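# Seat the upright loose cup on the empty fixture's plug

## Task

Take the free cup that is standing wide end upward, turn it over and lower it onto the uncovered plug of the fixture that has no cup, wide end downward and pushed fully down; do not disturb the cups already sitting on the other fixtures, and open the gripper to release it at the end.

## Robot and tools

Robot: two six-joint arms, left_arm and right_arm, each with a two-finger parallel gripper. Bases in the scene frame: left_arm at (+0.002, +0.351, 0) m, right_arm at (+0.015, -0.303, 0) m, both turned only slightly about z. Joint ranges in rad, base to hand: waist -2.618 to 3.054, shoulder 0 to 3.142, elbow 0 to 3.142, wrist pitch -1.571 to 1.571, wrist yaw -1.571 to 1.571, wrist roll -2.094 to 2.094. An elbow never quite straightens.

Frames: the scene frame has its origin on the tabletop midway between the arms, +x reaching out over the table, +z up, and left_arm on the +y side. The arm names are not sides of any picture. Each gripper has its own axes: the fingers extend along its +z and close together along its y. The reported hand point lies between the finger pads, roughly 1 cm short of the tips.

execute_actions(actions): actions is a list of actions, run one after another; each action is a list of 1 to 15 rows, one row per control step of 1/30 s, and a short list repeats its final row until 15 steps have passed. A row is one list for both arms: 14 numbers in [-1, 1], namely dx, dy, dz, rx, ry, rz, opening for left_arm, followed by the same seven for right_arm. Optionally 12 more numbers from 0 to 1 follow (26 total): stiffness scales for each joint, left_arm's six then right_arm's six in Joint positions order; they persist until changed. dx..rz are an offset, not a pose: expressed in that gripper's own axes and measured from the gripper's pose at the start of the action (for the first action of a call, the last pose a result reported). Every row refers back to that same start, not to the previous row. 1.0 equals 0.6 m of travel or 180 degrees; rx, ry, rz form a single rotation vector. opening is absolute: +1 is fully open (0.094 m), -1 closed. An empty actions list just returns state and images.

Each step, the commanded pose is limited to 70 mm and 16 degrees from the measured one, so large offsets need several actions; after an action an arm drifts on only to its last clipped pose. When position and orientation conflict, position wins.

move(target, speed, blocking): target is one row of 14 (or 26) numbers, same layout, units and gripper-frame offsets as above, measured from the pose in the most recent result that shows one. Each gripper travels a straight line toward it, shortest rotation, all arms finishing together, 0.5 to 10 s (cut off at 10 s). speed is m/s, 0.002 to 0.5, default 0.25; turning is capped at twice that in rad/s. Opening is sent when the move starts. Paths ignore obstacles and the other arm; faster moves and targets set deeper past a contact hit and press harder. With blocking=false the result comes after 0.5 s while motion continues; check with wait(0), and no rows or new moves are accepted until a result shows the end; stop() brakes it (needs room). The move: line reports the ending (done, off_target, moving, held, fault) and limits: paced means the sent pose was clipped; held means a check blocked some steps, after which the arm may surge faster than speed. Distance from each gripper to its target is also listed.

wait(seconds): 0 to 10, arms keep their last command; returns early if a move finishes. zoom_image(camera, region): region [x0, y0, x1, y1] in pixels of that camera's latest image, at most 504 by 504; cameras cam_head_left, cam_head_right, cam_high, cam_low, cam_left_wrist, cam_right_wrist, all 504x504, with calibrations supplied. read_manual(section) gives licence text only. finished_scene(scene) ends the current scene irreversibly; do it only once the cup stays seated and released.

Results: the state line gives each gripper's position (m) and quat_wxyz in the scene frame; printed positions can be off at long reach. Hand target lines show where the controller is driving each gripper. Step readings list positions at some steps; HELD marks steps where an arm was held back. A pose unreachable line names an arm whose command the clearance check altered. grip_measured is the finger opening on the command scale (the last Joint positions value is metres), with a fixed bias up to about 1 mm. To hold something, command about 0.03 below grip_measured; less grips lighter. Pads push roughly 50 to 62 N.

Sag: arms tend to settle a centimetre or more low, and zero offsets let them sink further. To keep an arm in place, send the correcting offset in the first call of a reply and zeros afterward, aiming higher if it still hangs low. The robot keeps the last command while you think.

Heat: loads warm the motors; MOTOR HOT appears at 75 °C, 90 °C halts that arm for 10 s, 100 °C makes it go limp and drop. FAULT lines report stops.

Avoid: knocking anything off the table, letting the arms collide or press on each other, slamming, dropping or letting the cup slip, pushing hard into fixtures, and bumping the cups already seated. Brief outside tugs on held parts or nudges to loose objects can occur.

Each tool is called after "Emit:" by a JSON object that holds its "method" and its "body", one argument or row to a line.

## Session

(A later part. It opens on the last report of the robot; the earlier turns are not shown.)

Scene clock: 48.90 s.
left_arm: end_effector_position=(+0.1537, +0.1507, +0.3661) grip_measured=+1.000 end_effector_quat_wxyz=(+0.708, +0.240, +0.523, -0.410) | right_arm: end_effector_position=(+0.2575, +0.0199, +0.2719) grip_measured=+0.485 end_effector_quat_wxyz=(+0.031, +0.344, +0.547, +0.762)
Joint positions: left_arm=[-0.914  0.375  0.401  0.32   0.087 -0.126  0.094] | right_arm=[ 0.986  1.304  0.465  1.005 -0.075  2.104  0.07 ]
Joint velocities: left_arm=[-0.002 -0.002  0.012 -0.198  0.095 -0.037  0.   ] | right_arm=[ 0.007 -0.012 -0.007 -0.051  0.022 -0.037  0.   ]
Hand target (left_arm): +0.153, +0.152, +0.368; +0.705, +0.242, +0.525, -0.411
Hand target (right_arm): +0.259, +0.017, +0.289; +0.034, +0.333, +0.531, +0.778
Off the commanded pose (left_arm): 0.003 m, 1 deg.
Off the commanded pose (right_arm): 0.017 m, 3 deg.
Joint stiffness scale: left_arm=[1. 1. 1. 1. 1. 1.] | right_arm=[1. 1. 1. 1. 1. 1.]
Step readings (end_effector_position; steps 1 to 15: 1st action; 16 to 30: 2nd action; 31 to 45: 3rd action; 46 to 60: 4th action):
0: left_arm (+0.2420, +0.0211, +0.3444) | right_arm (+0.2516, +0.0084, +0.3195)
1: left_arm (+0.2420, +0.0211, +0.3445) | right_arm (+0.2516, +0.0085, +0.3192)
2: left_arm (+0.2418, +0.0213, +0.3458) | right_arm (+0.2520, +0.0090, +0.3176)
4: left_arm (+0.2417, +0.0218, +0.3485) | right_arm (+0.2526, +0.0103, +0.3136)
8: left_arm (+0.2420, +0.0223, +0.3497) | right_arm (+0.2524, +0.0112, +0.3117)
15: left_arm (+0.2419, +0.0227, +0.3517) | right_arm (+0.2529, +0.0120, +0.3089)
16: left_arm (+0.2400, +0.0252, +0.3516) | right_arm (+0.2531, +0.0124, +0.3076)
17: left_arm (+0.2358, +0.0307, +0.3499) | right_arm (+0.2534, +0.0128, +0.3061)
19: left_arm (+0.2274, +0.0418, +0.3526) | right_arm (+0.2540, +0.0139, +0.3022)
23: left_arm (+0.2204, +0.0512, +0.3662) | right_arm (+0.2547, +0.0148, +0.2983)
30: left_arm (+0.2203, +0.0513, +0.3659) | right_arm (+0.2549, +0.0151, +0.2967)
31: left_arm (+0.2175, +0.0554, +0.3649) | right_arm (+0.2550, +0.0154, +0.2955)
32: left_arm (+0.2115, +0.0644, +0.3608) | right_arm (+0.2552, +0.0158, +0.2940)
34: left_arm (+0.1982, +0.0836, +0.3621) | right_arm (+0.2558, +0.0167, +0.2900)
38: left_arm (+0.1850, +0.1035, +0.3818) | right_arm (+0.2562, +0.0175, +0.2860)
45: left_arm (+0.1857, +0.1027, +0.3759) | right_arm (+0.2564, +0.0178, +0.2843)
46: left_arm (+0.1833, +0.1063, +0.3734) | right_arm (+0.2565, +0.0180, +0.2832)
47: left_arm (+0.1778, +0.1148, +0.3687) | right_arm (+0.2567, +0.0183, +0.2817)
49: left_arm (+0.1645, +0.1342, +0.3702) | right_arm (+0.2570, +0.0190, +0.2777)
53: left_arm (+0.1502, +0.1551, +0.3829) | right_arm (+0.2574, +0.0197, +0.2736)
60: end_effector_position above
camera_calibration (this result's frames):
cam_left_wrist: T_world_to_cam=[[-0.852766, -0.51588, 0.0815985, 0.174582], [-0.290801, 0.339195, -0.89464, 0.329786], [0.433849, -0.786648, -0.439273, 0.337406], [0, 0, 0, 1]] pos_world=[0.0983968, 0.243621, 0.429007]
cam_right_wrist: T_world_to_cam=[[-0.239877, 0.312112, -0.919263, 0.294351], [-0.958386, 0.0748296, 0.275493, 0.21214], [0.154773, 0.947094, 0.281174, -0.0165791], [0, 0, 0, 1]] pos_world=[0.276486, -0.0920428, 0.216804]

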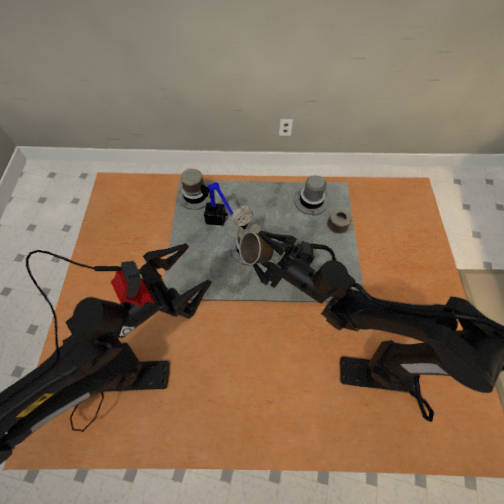

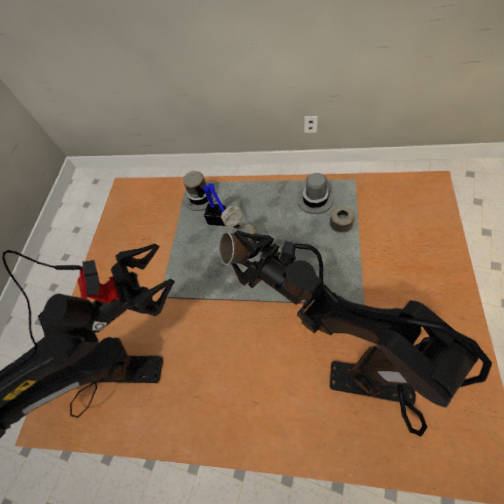

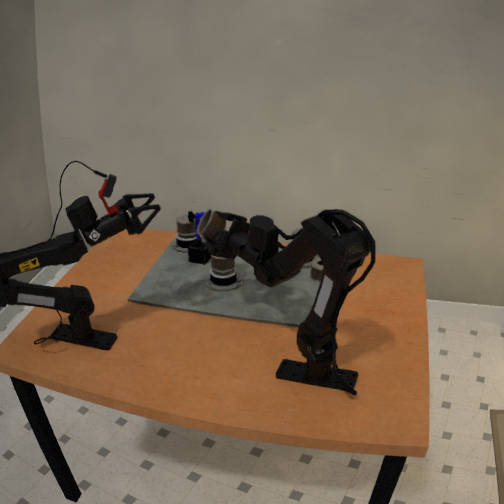

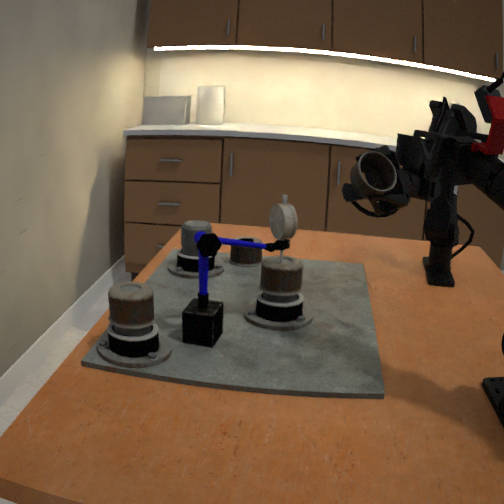

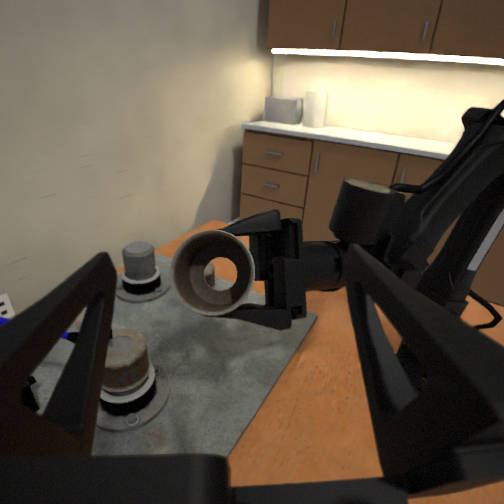

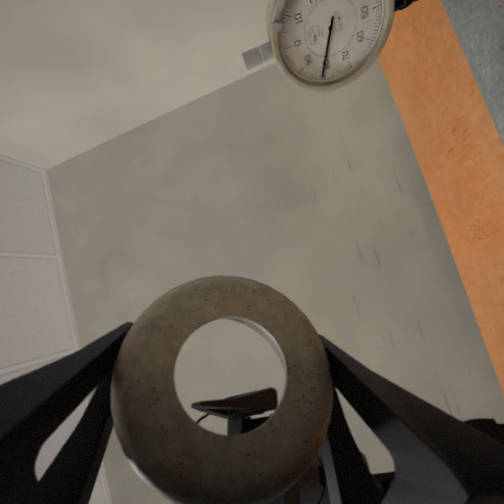

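Emit:
{"method": "move", "body": {
  "target": [0,0,0,0,0,0,1,-0.312,0.267,-0.157,0.375,-0.111,-0.538,0.44],
  "speed": 0.3
}}

Emit:
{"method": "move", "body": {
  "target": [0,0,0,0,0,0,1,-0.13,0,0.28,0,-0.03,0,0.44],
  "speed": 0.15
}}

Emit:
{"method": "zoom_image", "body": {
  "camera": "cam_low",
  "region": [120,100,320,300]
}}

Scene clock: 54.33 s.
left_arm: end_effector_position=(+0.1539, +0.1490, +0.3618) grip_measured=+1.000 end_effector_quat_wxyz=(+0.702, +0.244, +0.529, -0.410) | right_arm: end_effector_position=(+0.3890, -0.1947, +0.2834) grip_measured=+0.487 end_effector_quat_wxyz=(+0.434, -0.089, +0.895, +0.039)
Joint positions: left_arm=[-0.914  0.375  0.401  0.302  0.093 -0.127  0.094] | right_arm=[ 0.424  1.307  1.324 -0.69   0.111  0.079  0.07 ]
Joint velocities: left_arm=[-0.007 -0.012 -0.002 -0.037  0.037 -0.022  0.   ] | right_arm=[-0.012  0.007 -0.012 -0.051 -0.081  0.037 -0.   ]
Hand target (left_arm): +0.154, +0.151, +0.366; +0.708, +0.240, +0.523, -0.410
Hand target (right_arm): +0.399, -0.198, +0.307; +0.467, -0.082, +0.879, +0.038
Off the commanded pose (left_arm): 0.005 m, 1 deg.
Off the commanded pose (right_arm): 0.022 m, 3 deg.
Joint stiffness scale: left_arm=[1. 1. 1. 1. 1. 1.] | right_arm=[1. 1. 1. 1. 1. 1.]
move: off_target (right_arm)
camera_calibration (this result's frames):
cam_left_wrist: T_world_to_cam=[[-0.854757, -0.512296, 0.0833327, 0.173338], [-0.298603, 0.354048, -0.886276, 0.322518], [0.424532, -0.782434, -0.455598, 0.340798], [0, 0, 0, 1]] pos_world=[0.0997869, 0.241265, 0.426663]
cam_right_wrist: T_world_to_cam=[[0.249961, -0.959025, 0.133383, -0.332943], [-0.853986, -0.283282, -0.436417, 0.442479], [0.45632, -0.00482003, -0.889803, 0.192273], [0, 0, 0, 1]] pos_world=[0.373355, -0.193028, 0.4086]

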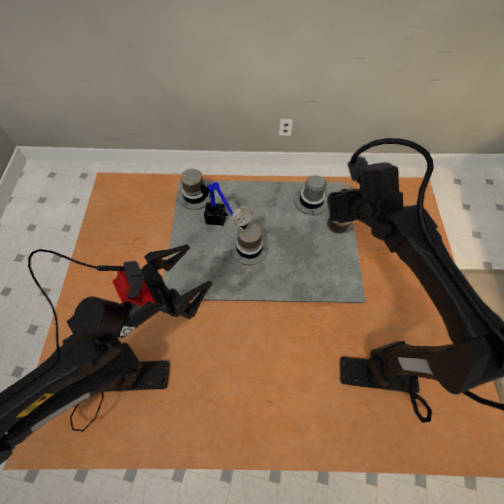

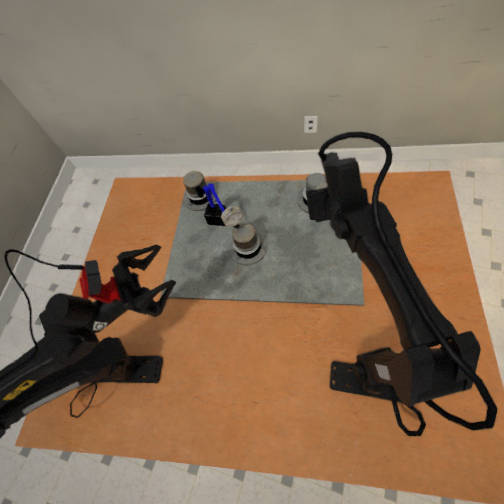

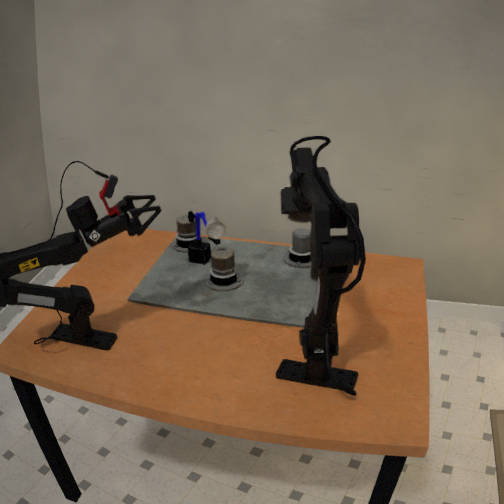

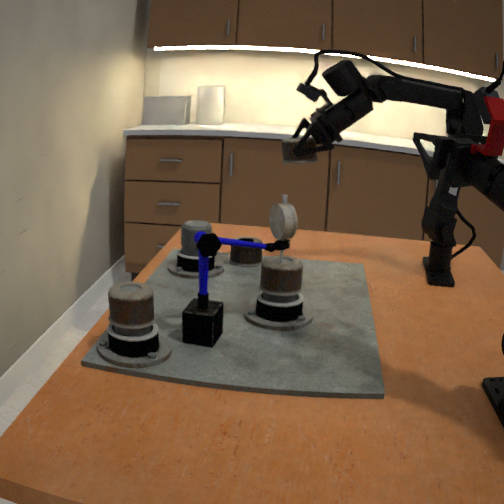

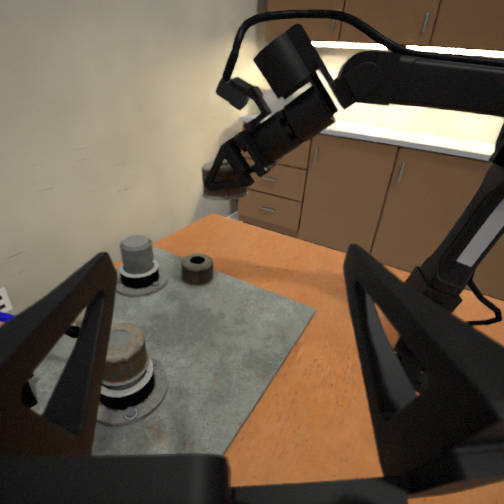

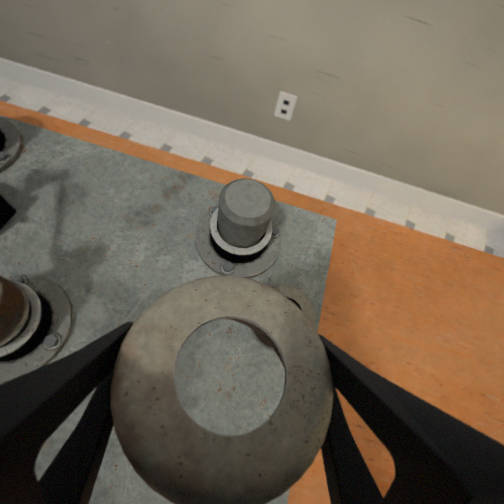

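Scene clock: 56.17 s.
left_arm: end_effector_position=(+0.1539, +0.1490, +0.3618) grip_measured=+1.000 end_effector_quat_wxyz=(+0.702, +0.244, +0.529, -0.410) | right_arm: end_effector_position=(+0.5503, -0.1560, +0.2106) grip_measured=+0.487 end_effector_quat_wxyz=(+0.436, -0.092, +0.894, +0.038)
Joint positions: left_arm=[-0.914  0.375  0.401  0.302  0.093 -0.127  0.094] | right_arm=[ 0.386  1.909  1.655 -0.412  0.081  0.049  0.07 ]
Joint velocities: left_arm=[-0.017  0.007  0.002  0.066 -0.022  0.007  0.   ] | right_arm=[-0.002  0.002 -0.002 -0.066 -0.081  0.037 -0.001]
Hand target (left_arm): +0.154, +0.149, +0.362; +0.702, +0.244, +0.529, -0.410
Hand target (right_arm): +0.562, -0.157, +0.241; +0.476, -0.087, +0.874, +0.044
Off the commanded pose (left_arm): 0.000 m, 0 deg.
Off the commanded pose (right_arm): 0.034 m, 5 deg.
Joint stiffness scale: left_arm=[1. 1. 1. 1. 1. 1.] | right_arm=[1. 1. 1. 1. 1. 1.]
move: off_target (right_arm)
camera_calibration (this result's frames):
cam_left_wrist: T_world_to_cam=[[-0.854757, -0.512296, 0.0833327, 0.173338], [-0.298603, 0.354048, -0.886276, 0.322518], [0.424532, -0.782434, -0.455598, 0.340798], [0, 0, 0, 1]] pos_world=[0.0997869, 0.241265, 0.426663]
cam_right_wrist: T_world_to_cam=[[0.252831, -0.957599, 0.138132, -0.328798], [-0.85092, -0.288031, -0.439287, 0.557581], [0.460447, -0.00647404, -0.887663, 0.0511143], [0, 0, 0, 1]] pos_world=[0.534052, -0.153925, 0.335728]

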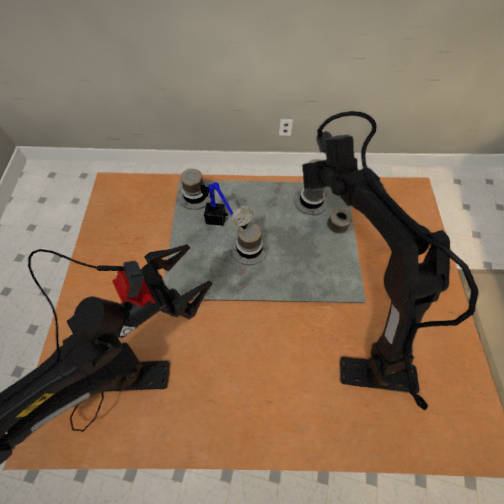

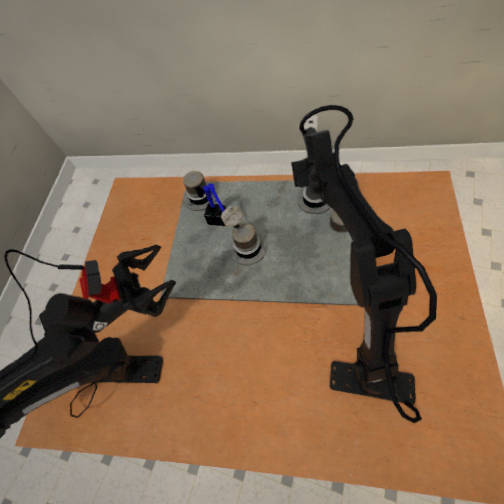

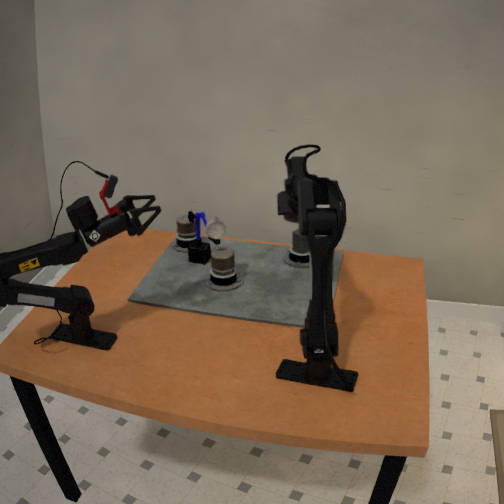

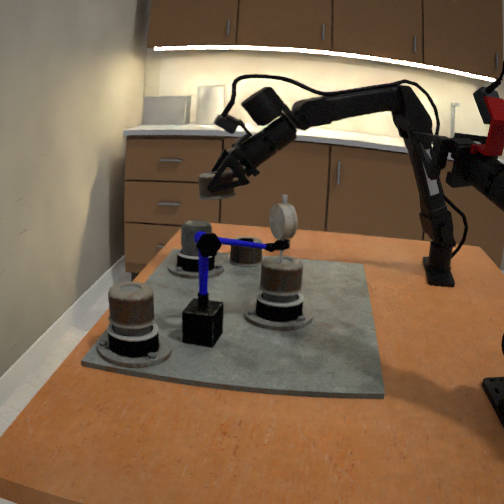

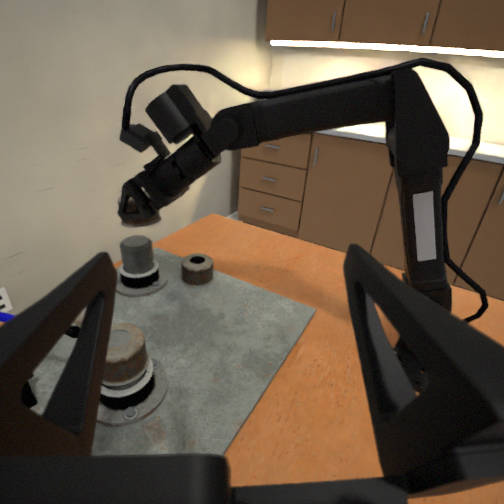

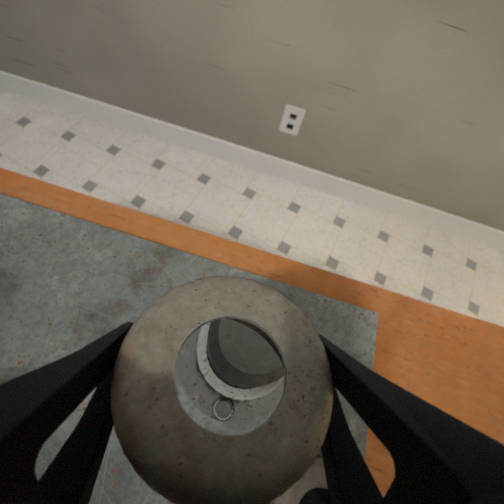

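Region (120, 100, 320, 300) of cam_low's 504x504 image, scaled by 2.520, with more detail than that image has.

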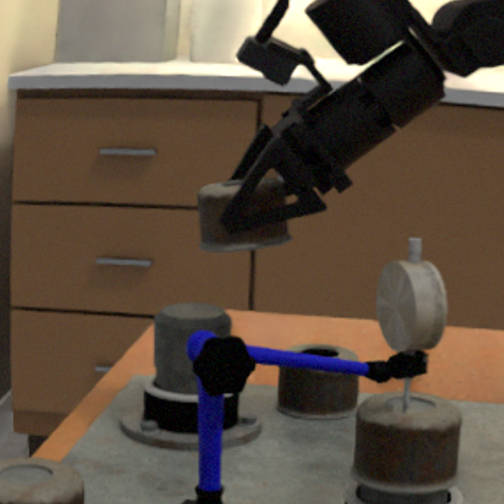

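Emit:
{"method": "move", "body": {
  "target": [0,0,0,0,0,0,1,-0.042,-0.05,0.067,0,-0.08,0,0.44],
  "speed": 0.08
}}

Emit:
{"method": "zoom_image", "body": {
  "camera": "cam_low",
  "region": [140,160,280,300]
}}

Emit:
{"method": "zoom_image", "body": {
  "camera": "cam_high",
  "region": [250,170,360,280]
}}

Scene clock: 59.43 s.
left_arm: end_effector_position=(+0.1539, +0.1490, +0.3618) grip_measured=+1.000 end_effector_quat_wxyz=(+0.702, +0.244, +0.529, -0.410) | right_arm: end_effector_position=(+0.5967, -0.1723, +0.1952) grip_measured=+0.487 end_effector_quat_wxyz=(+0.523, -0.087, +0.846, +0.050)
Joint positions: left_arm=[-0.914  0.375  0.401  0.302  0.093 -0.127  0.094] | right_arm=[ 0.322  1.989  1.536 -0.012  0.027  0.007  0.07 ]
Joint velocities: left_arm=[-0.007 -0.012  0.007 -0.081 -0.022  0.037  0.   ] | right_arm=[-0.017 -0.002 -0.012 -0.022  0.007  0.037 -0.001]
Hand target (left_arm): +0.154, +0.149, +0.362; +0.702, +0.244, +0.529, -0.410
Hand target (right_arm): +0.602, -0.175, +0.206; +0.544, -0.086, +0.833, +0.051
Off the commanded pose (left_arm): 0.000 m, 0 deg.
Off the commanded pose (right_arm): 0.013 m, 3 deg.
Joint stiffness scale: left_arm=[1. 1. 1. 1. 1. 1.] | right_arm=[1. 1. 1. 1. 1. 1.]
move: off_target (right_arm)
camera_calibration (this result's frames):
cam_left_wrist: T_world_to_cam=[[-0.854757, -0.512296, 0.0833327, 0.173338], [-0.298603, 0.354048, -0.886276, 0.322518], [0.424532, -0.782434, -0.455598, 0.340798], [0, 0, 0, 1]] pos_world=[0.0997869, 0.241265, 0.426663]
cam_right_wrist: T_world_to_cam=[[0.229041, -0.963065, 0.141586, -0.341408], [-0.747602, -0.267188, -0.60803, 0.560478], [0.623403, 0.033414, -0.781187, -0.095169], [0, 0, 0, 1]] pos_world=[0.55654, -0.175864, 0.314781]

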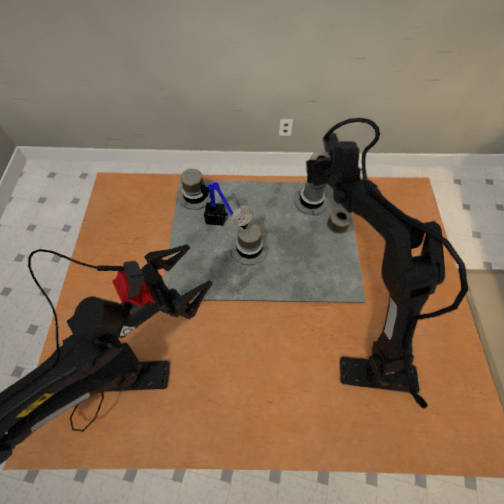

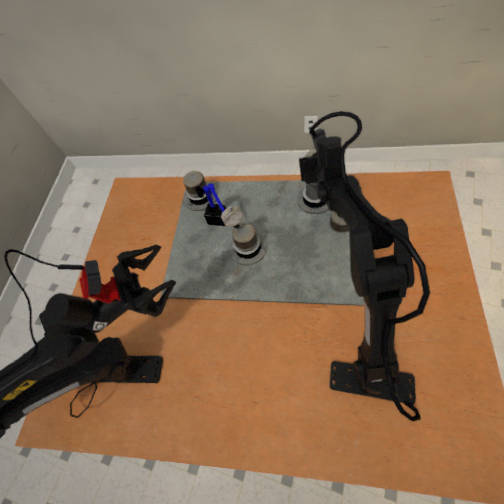

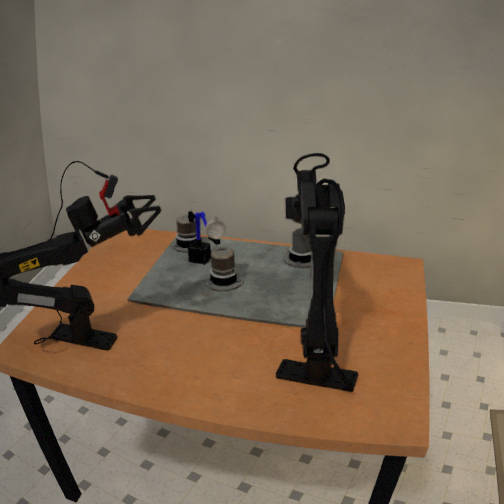

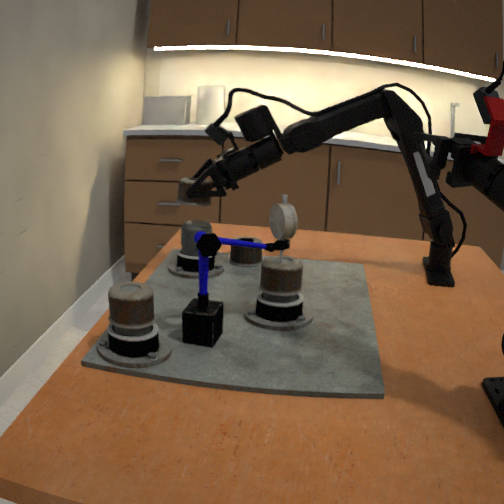

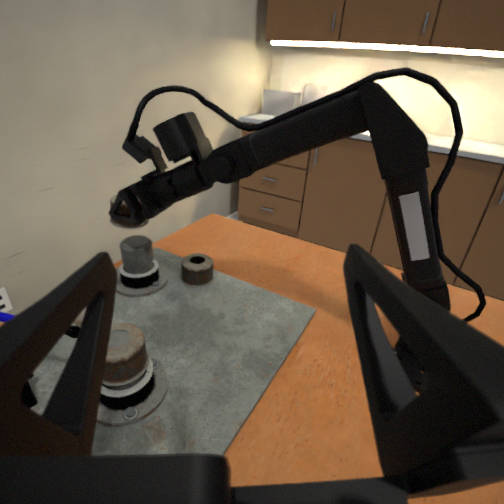

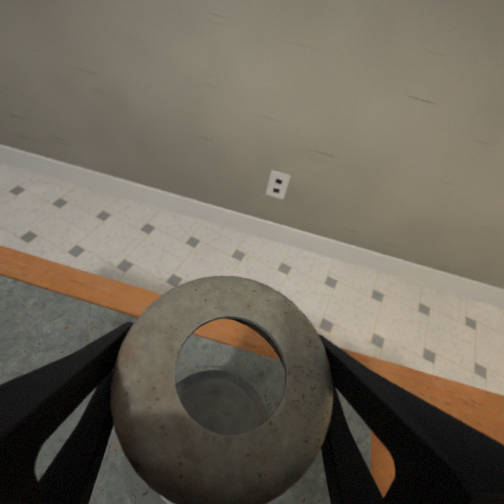

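Region (140, 160, 280, 300) of cam_low's 504x504 image, scaled by 3.600, with more detail than that image has.

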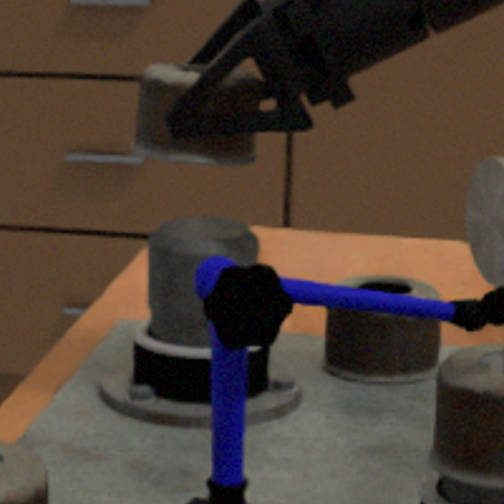

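Region (250, 170, 360, 280) of cam_high's 504x504 image, scaled by 4.582, with more detail than that image has.

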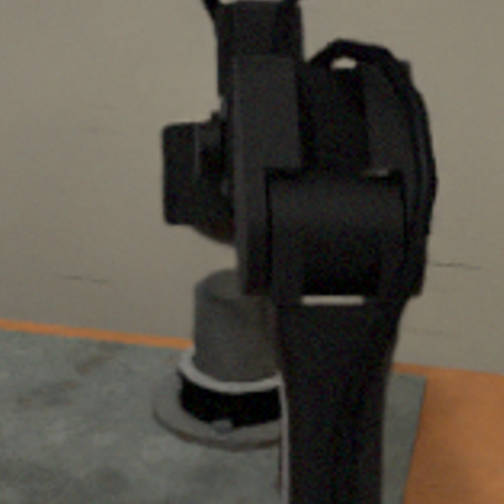

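Emit:
{"method": "move", "body": {
  "target": [0,0,0,0,0,0,1,0.042,0,0.02,0,-0.005,0,0.44],
  "speed": 0.05
}}

Emit:
{"method": "zoom_image", "body": {
  "camera": "cam_low",
  "region": [140,160,280,300]
}}

Emit:
{"method": "zoom_image", "body": {
  "camera": "cam_head_left",
  "region": [270,130,370,230]
}}

Emit:
{"method": "zoom_image", "body": {
  "camera": "cam_left_wrist",
  "region": [90,200,190,300]
}}

Scene clock: 61.50 s.
left_arm: end_effector_position=(+0.1539, +0.1490, +0.3618) grip_measured=+1.000 end_effector_quat_wxyz=(+0.702, +0.244, +0.529, -0.410) | right_arm: end_effector_position=(+0.5905, -0.1737, +0.1545) grip_measured=+0.487 end_effector_quat_wxyz=(+0.507, -0.088, +0.856, +0.048)
Joint positions: left_arm=[-0.914  0.375  0.401  0.302  0.093 -0.127  0.094] | right_arm=[0.322 2.015 1.442 0.07  0.027 0.007 0.07 ]
Joint velocities: left_arm=[-0.002  0.002  0.002 -0.066 -0.081 -0.037  0.   ] | right_arm=[ 0.012  0.002 -0.002  0.066  0.022  0.022 -0.   ]
Hand target (left_arm): +0.154, +0.149, +0.362; +0.702, +0.244, +0.529, -0.410
Hand target (right_arm): +0.596, -0.173, +0.168; +0.529, -0.086, +0.843, +0.051
Off the commanded pose (left_arm): 0.000 m, 0 deg.
Off the commanded pose (right_arm): 0.014 m, 3 deg.
Joint stiffness scale: left_arm=[1. 1. 1. 1. 1. 1.] | right_arm=[1. 1. 1. 1. 1. 1.]
move: off_target (right_arm)
camera_calibration (this result's frames):
cam_left_wrist: T_world_to_cam=[[-0.854757, -0.512296, 0.0833327, 0.173338], [-0.298603, 0.354048, -0.886276, 0.322518], [0.424532, -0.782434, -0.455598, 0.340798], [0, 0, 0, 1]] pos_world=[0.0997869, 0.241265, 0.426663]
cam_right_wrist: T_world_to_cam=[[0.234677, -0.961781, 0.14108, -0.338578], [-0.769781, -0.272499, -0.577219, 0.538182], [0.593602, 0.026859, -0.80431, -0.102973], [0, 0, 0, 1]] pos_world=[0.554864, -0.176218, 0.275593]

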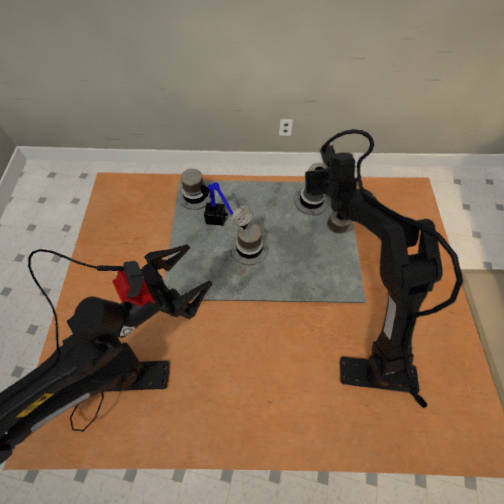

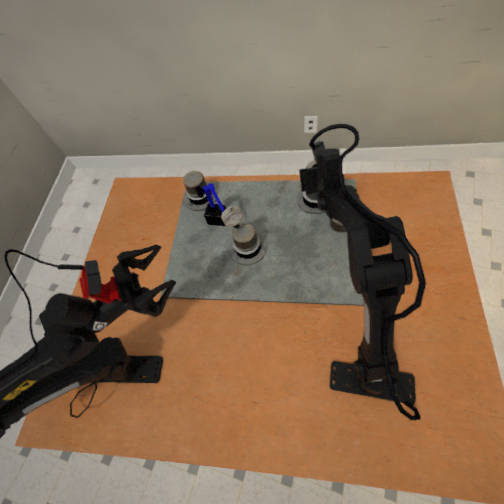

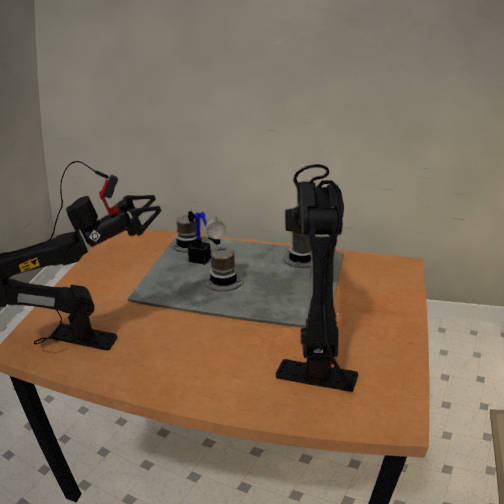

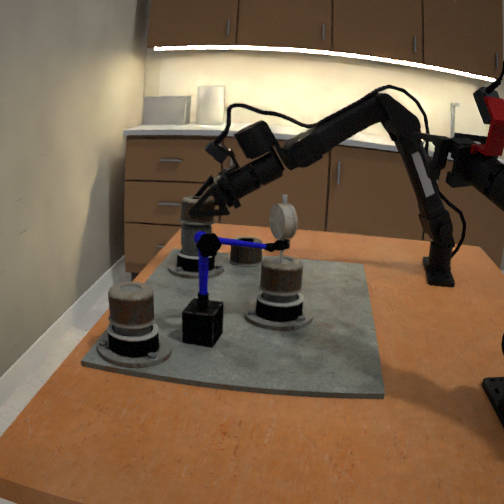

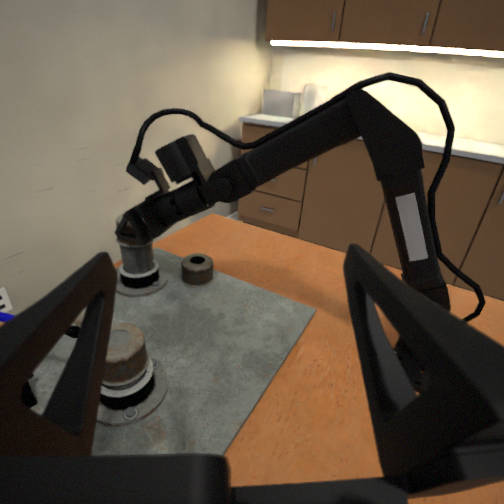

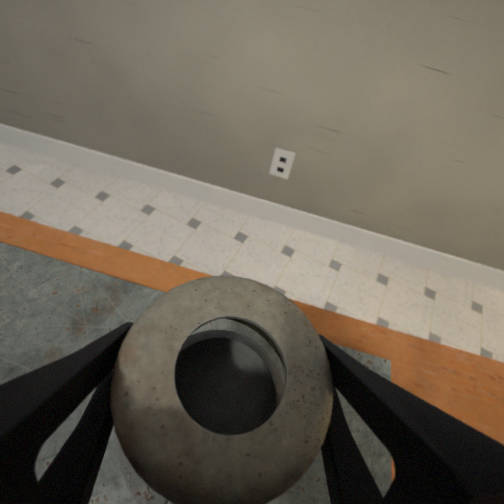

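Region (140, 160, 280, 300) of cam_low's 504x504 image, scaled by 3.600, with more detail than that image has.

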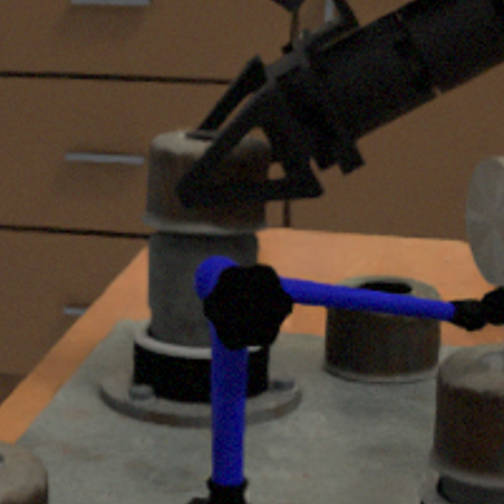

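Region (270, 130, 370, 230) of cam_head_left's 504x504 image, scaled by 5.040, with more detail than that image has.

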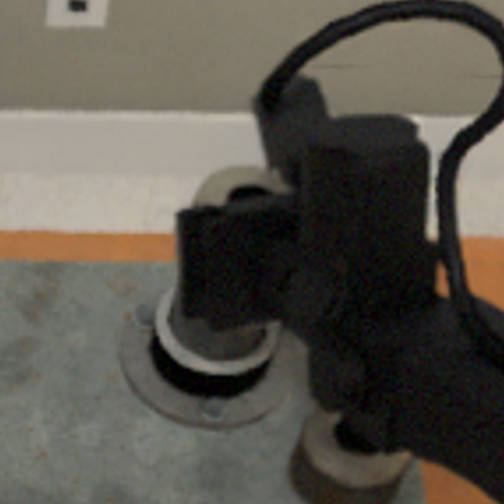

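Region (90, 200, 190, 300) of cam_left_wrist's 504x504 image, scaled by 5.040, with more detail than that image has.

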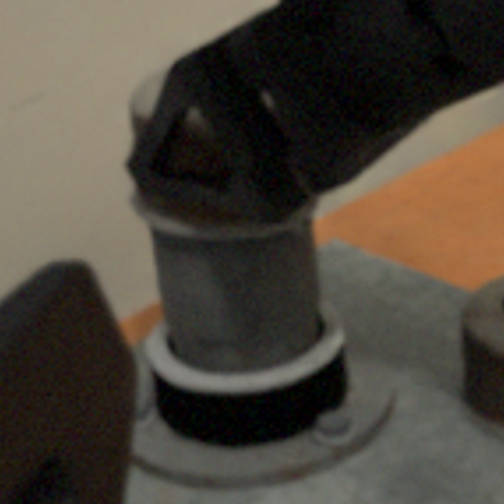

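Emit:
{"method": "move", "body": {
  "target": [0,0,0,0,0,0,1,0.024,0,0.026,0,-0.018,0,0.44],
  "speed": 0.03
}}

Emit:
{"method": "zoom_image", "body": {
  "camera": "cam_low",
  "region": [140,160,280,300]
}}

Scene clock: 63.27 s.
left_arm: end_effector_position=(+0.1539, +0.1490, +0.3618) grip_measured=+1.000 end_effector_quat_wxyz=(+0.702, +0.244, +0.529, -0.410) | right_arm: end_effector_position=(+0.5921, -0.1745, +0.1294) grip_measured=+0.487 end_effector_quat_wxyz=(+0.512, -0.087, +0.853, +0.046)
Joint positions: left_arm=[-0.914  0.375  0.401  0.302  0.093 -0.127  0.094] | right_arm=[0.322 2.055 1.381 0.183 0.033 0.005 0.07 ]
Joint velocities: left_arm=[-0.012  0.007  0.022  0.022 -0.007  0.007  0.   ] | right_arm=[-0.012 -0.007 -0.012  0.007 -0.007  0.022  0.001]
Hand target (left_arm): +0.154, +0.149, +0.362; +0.702, +0.244, +0.529, -0.410
Hand target (right_arm): +0.597, -0.173, +0.135; +0.530, -0.087, +0.842, +0.051
Off the commanded pose (left_arm): 0.000 m, 0 deg.
Off the commanded pose (right_arm): 0.007 m, 3 deg.
Joint stiffness scale: left_arm=[1. 1. 1. 1. 1. 1.] | right_arm=[1. 1. 1. 1. 1. 1.]
move: off_target (right_arm)
camera_calibration (this result's frames):
cam_left_wrist: T_world_to_cam=[[-0.854757, -0.512296, 0.0833327, 0.173338], [-0.298603, 0.354048, -0.886276, 0.322518], [0.424532, -0.782434, -0.455598, 0.340798], [0, 0, 0, 1]] pos_world=[0.0997869, 0.241265, 0.426663]
cam_right_wrist: T_world_to_cam=[[0.227996, -0.962719, 0.145568, -0.332976], [-0.763434, -0.269551, -0.58695, 0.522664], [0.604306, 0.0226908, -0.796429, -0.132209], [0, 0, 0, 1]] pos_world=[0.554832, -0.176678, 0.249954]

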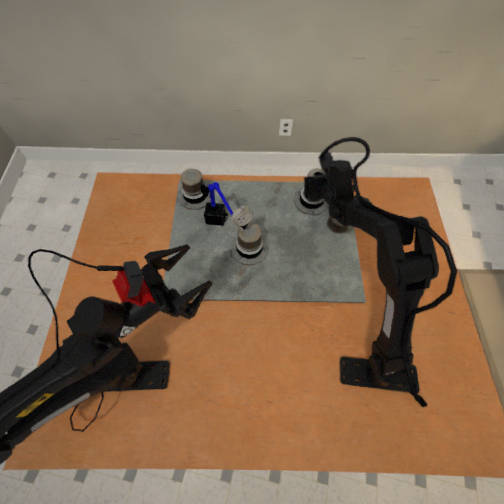

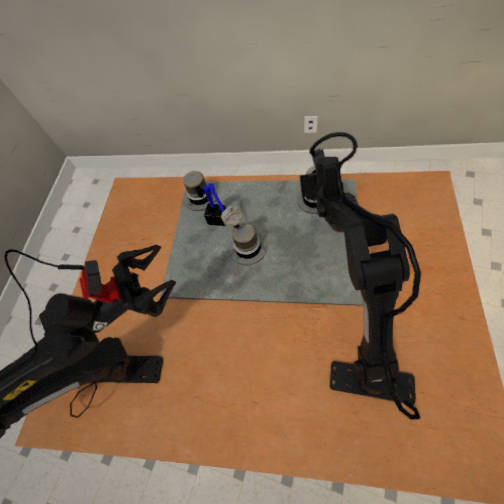

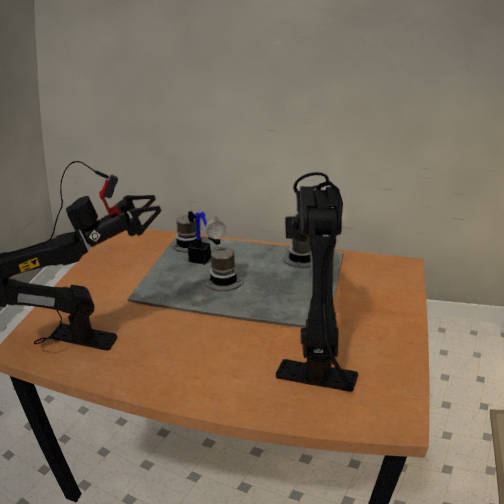

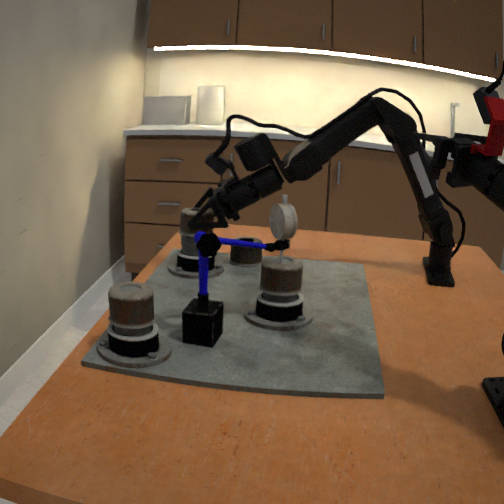

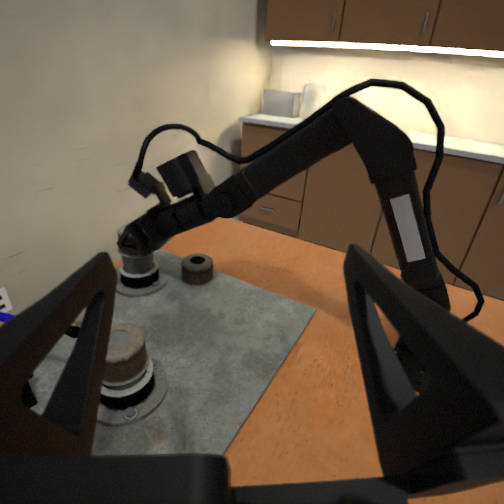

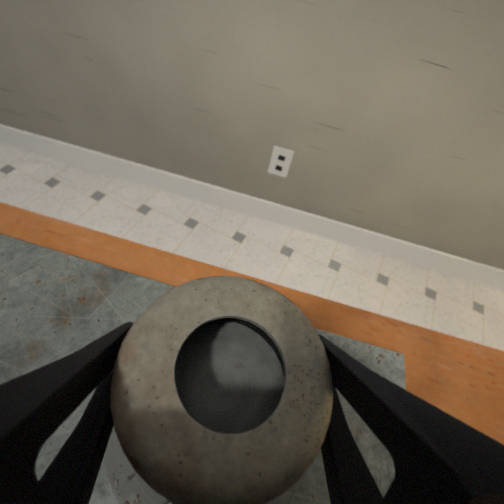

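Region (140, 160, 280, 300) of cam_low's 504x504 image, scaled by 3.600, with more detail than that image has.

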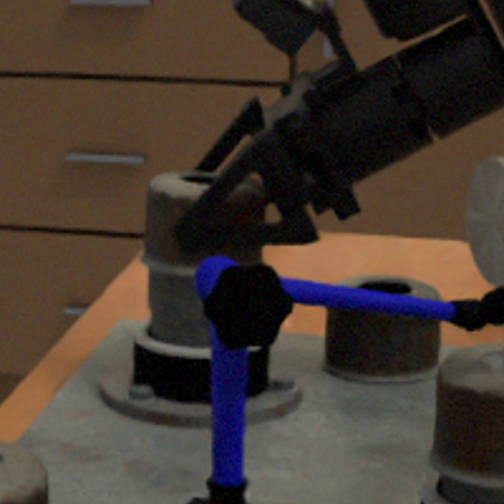

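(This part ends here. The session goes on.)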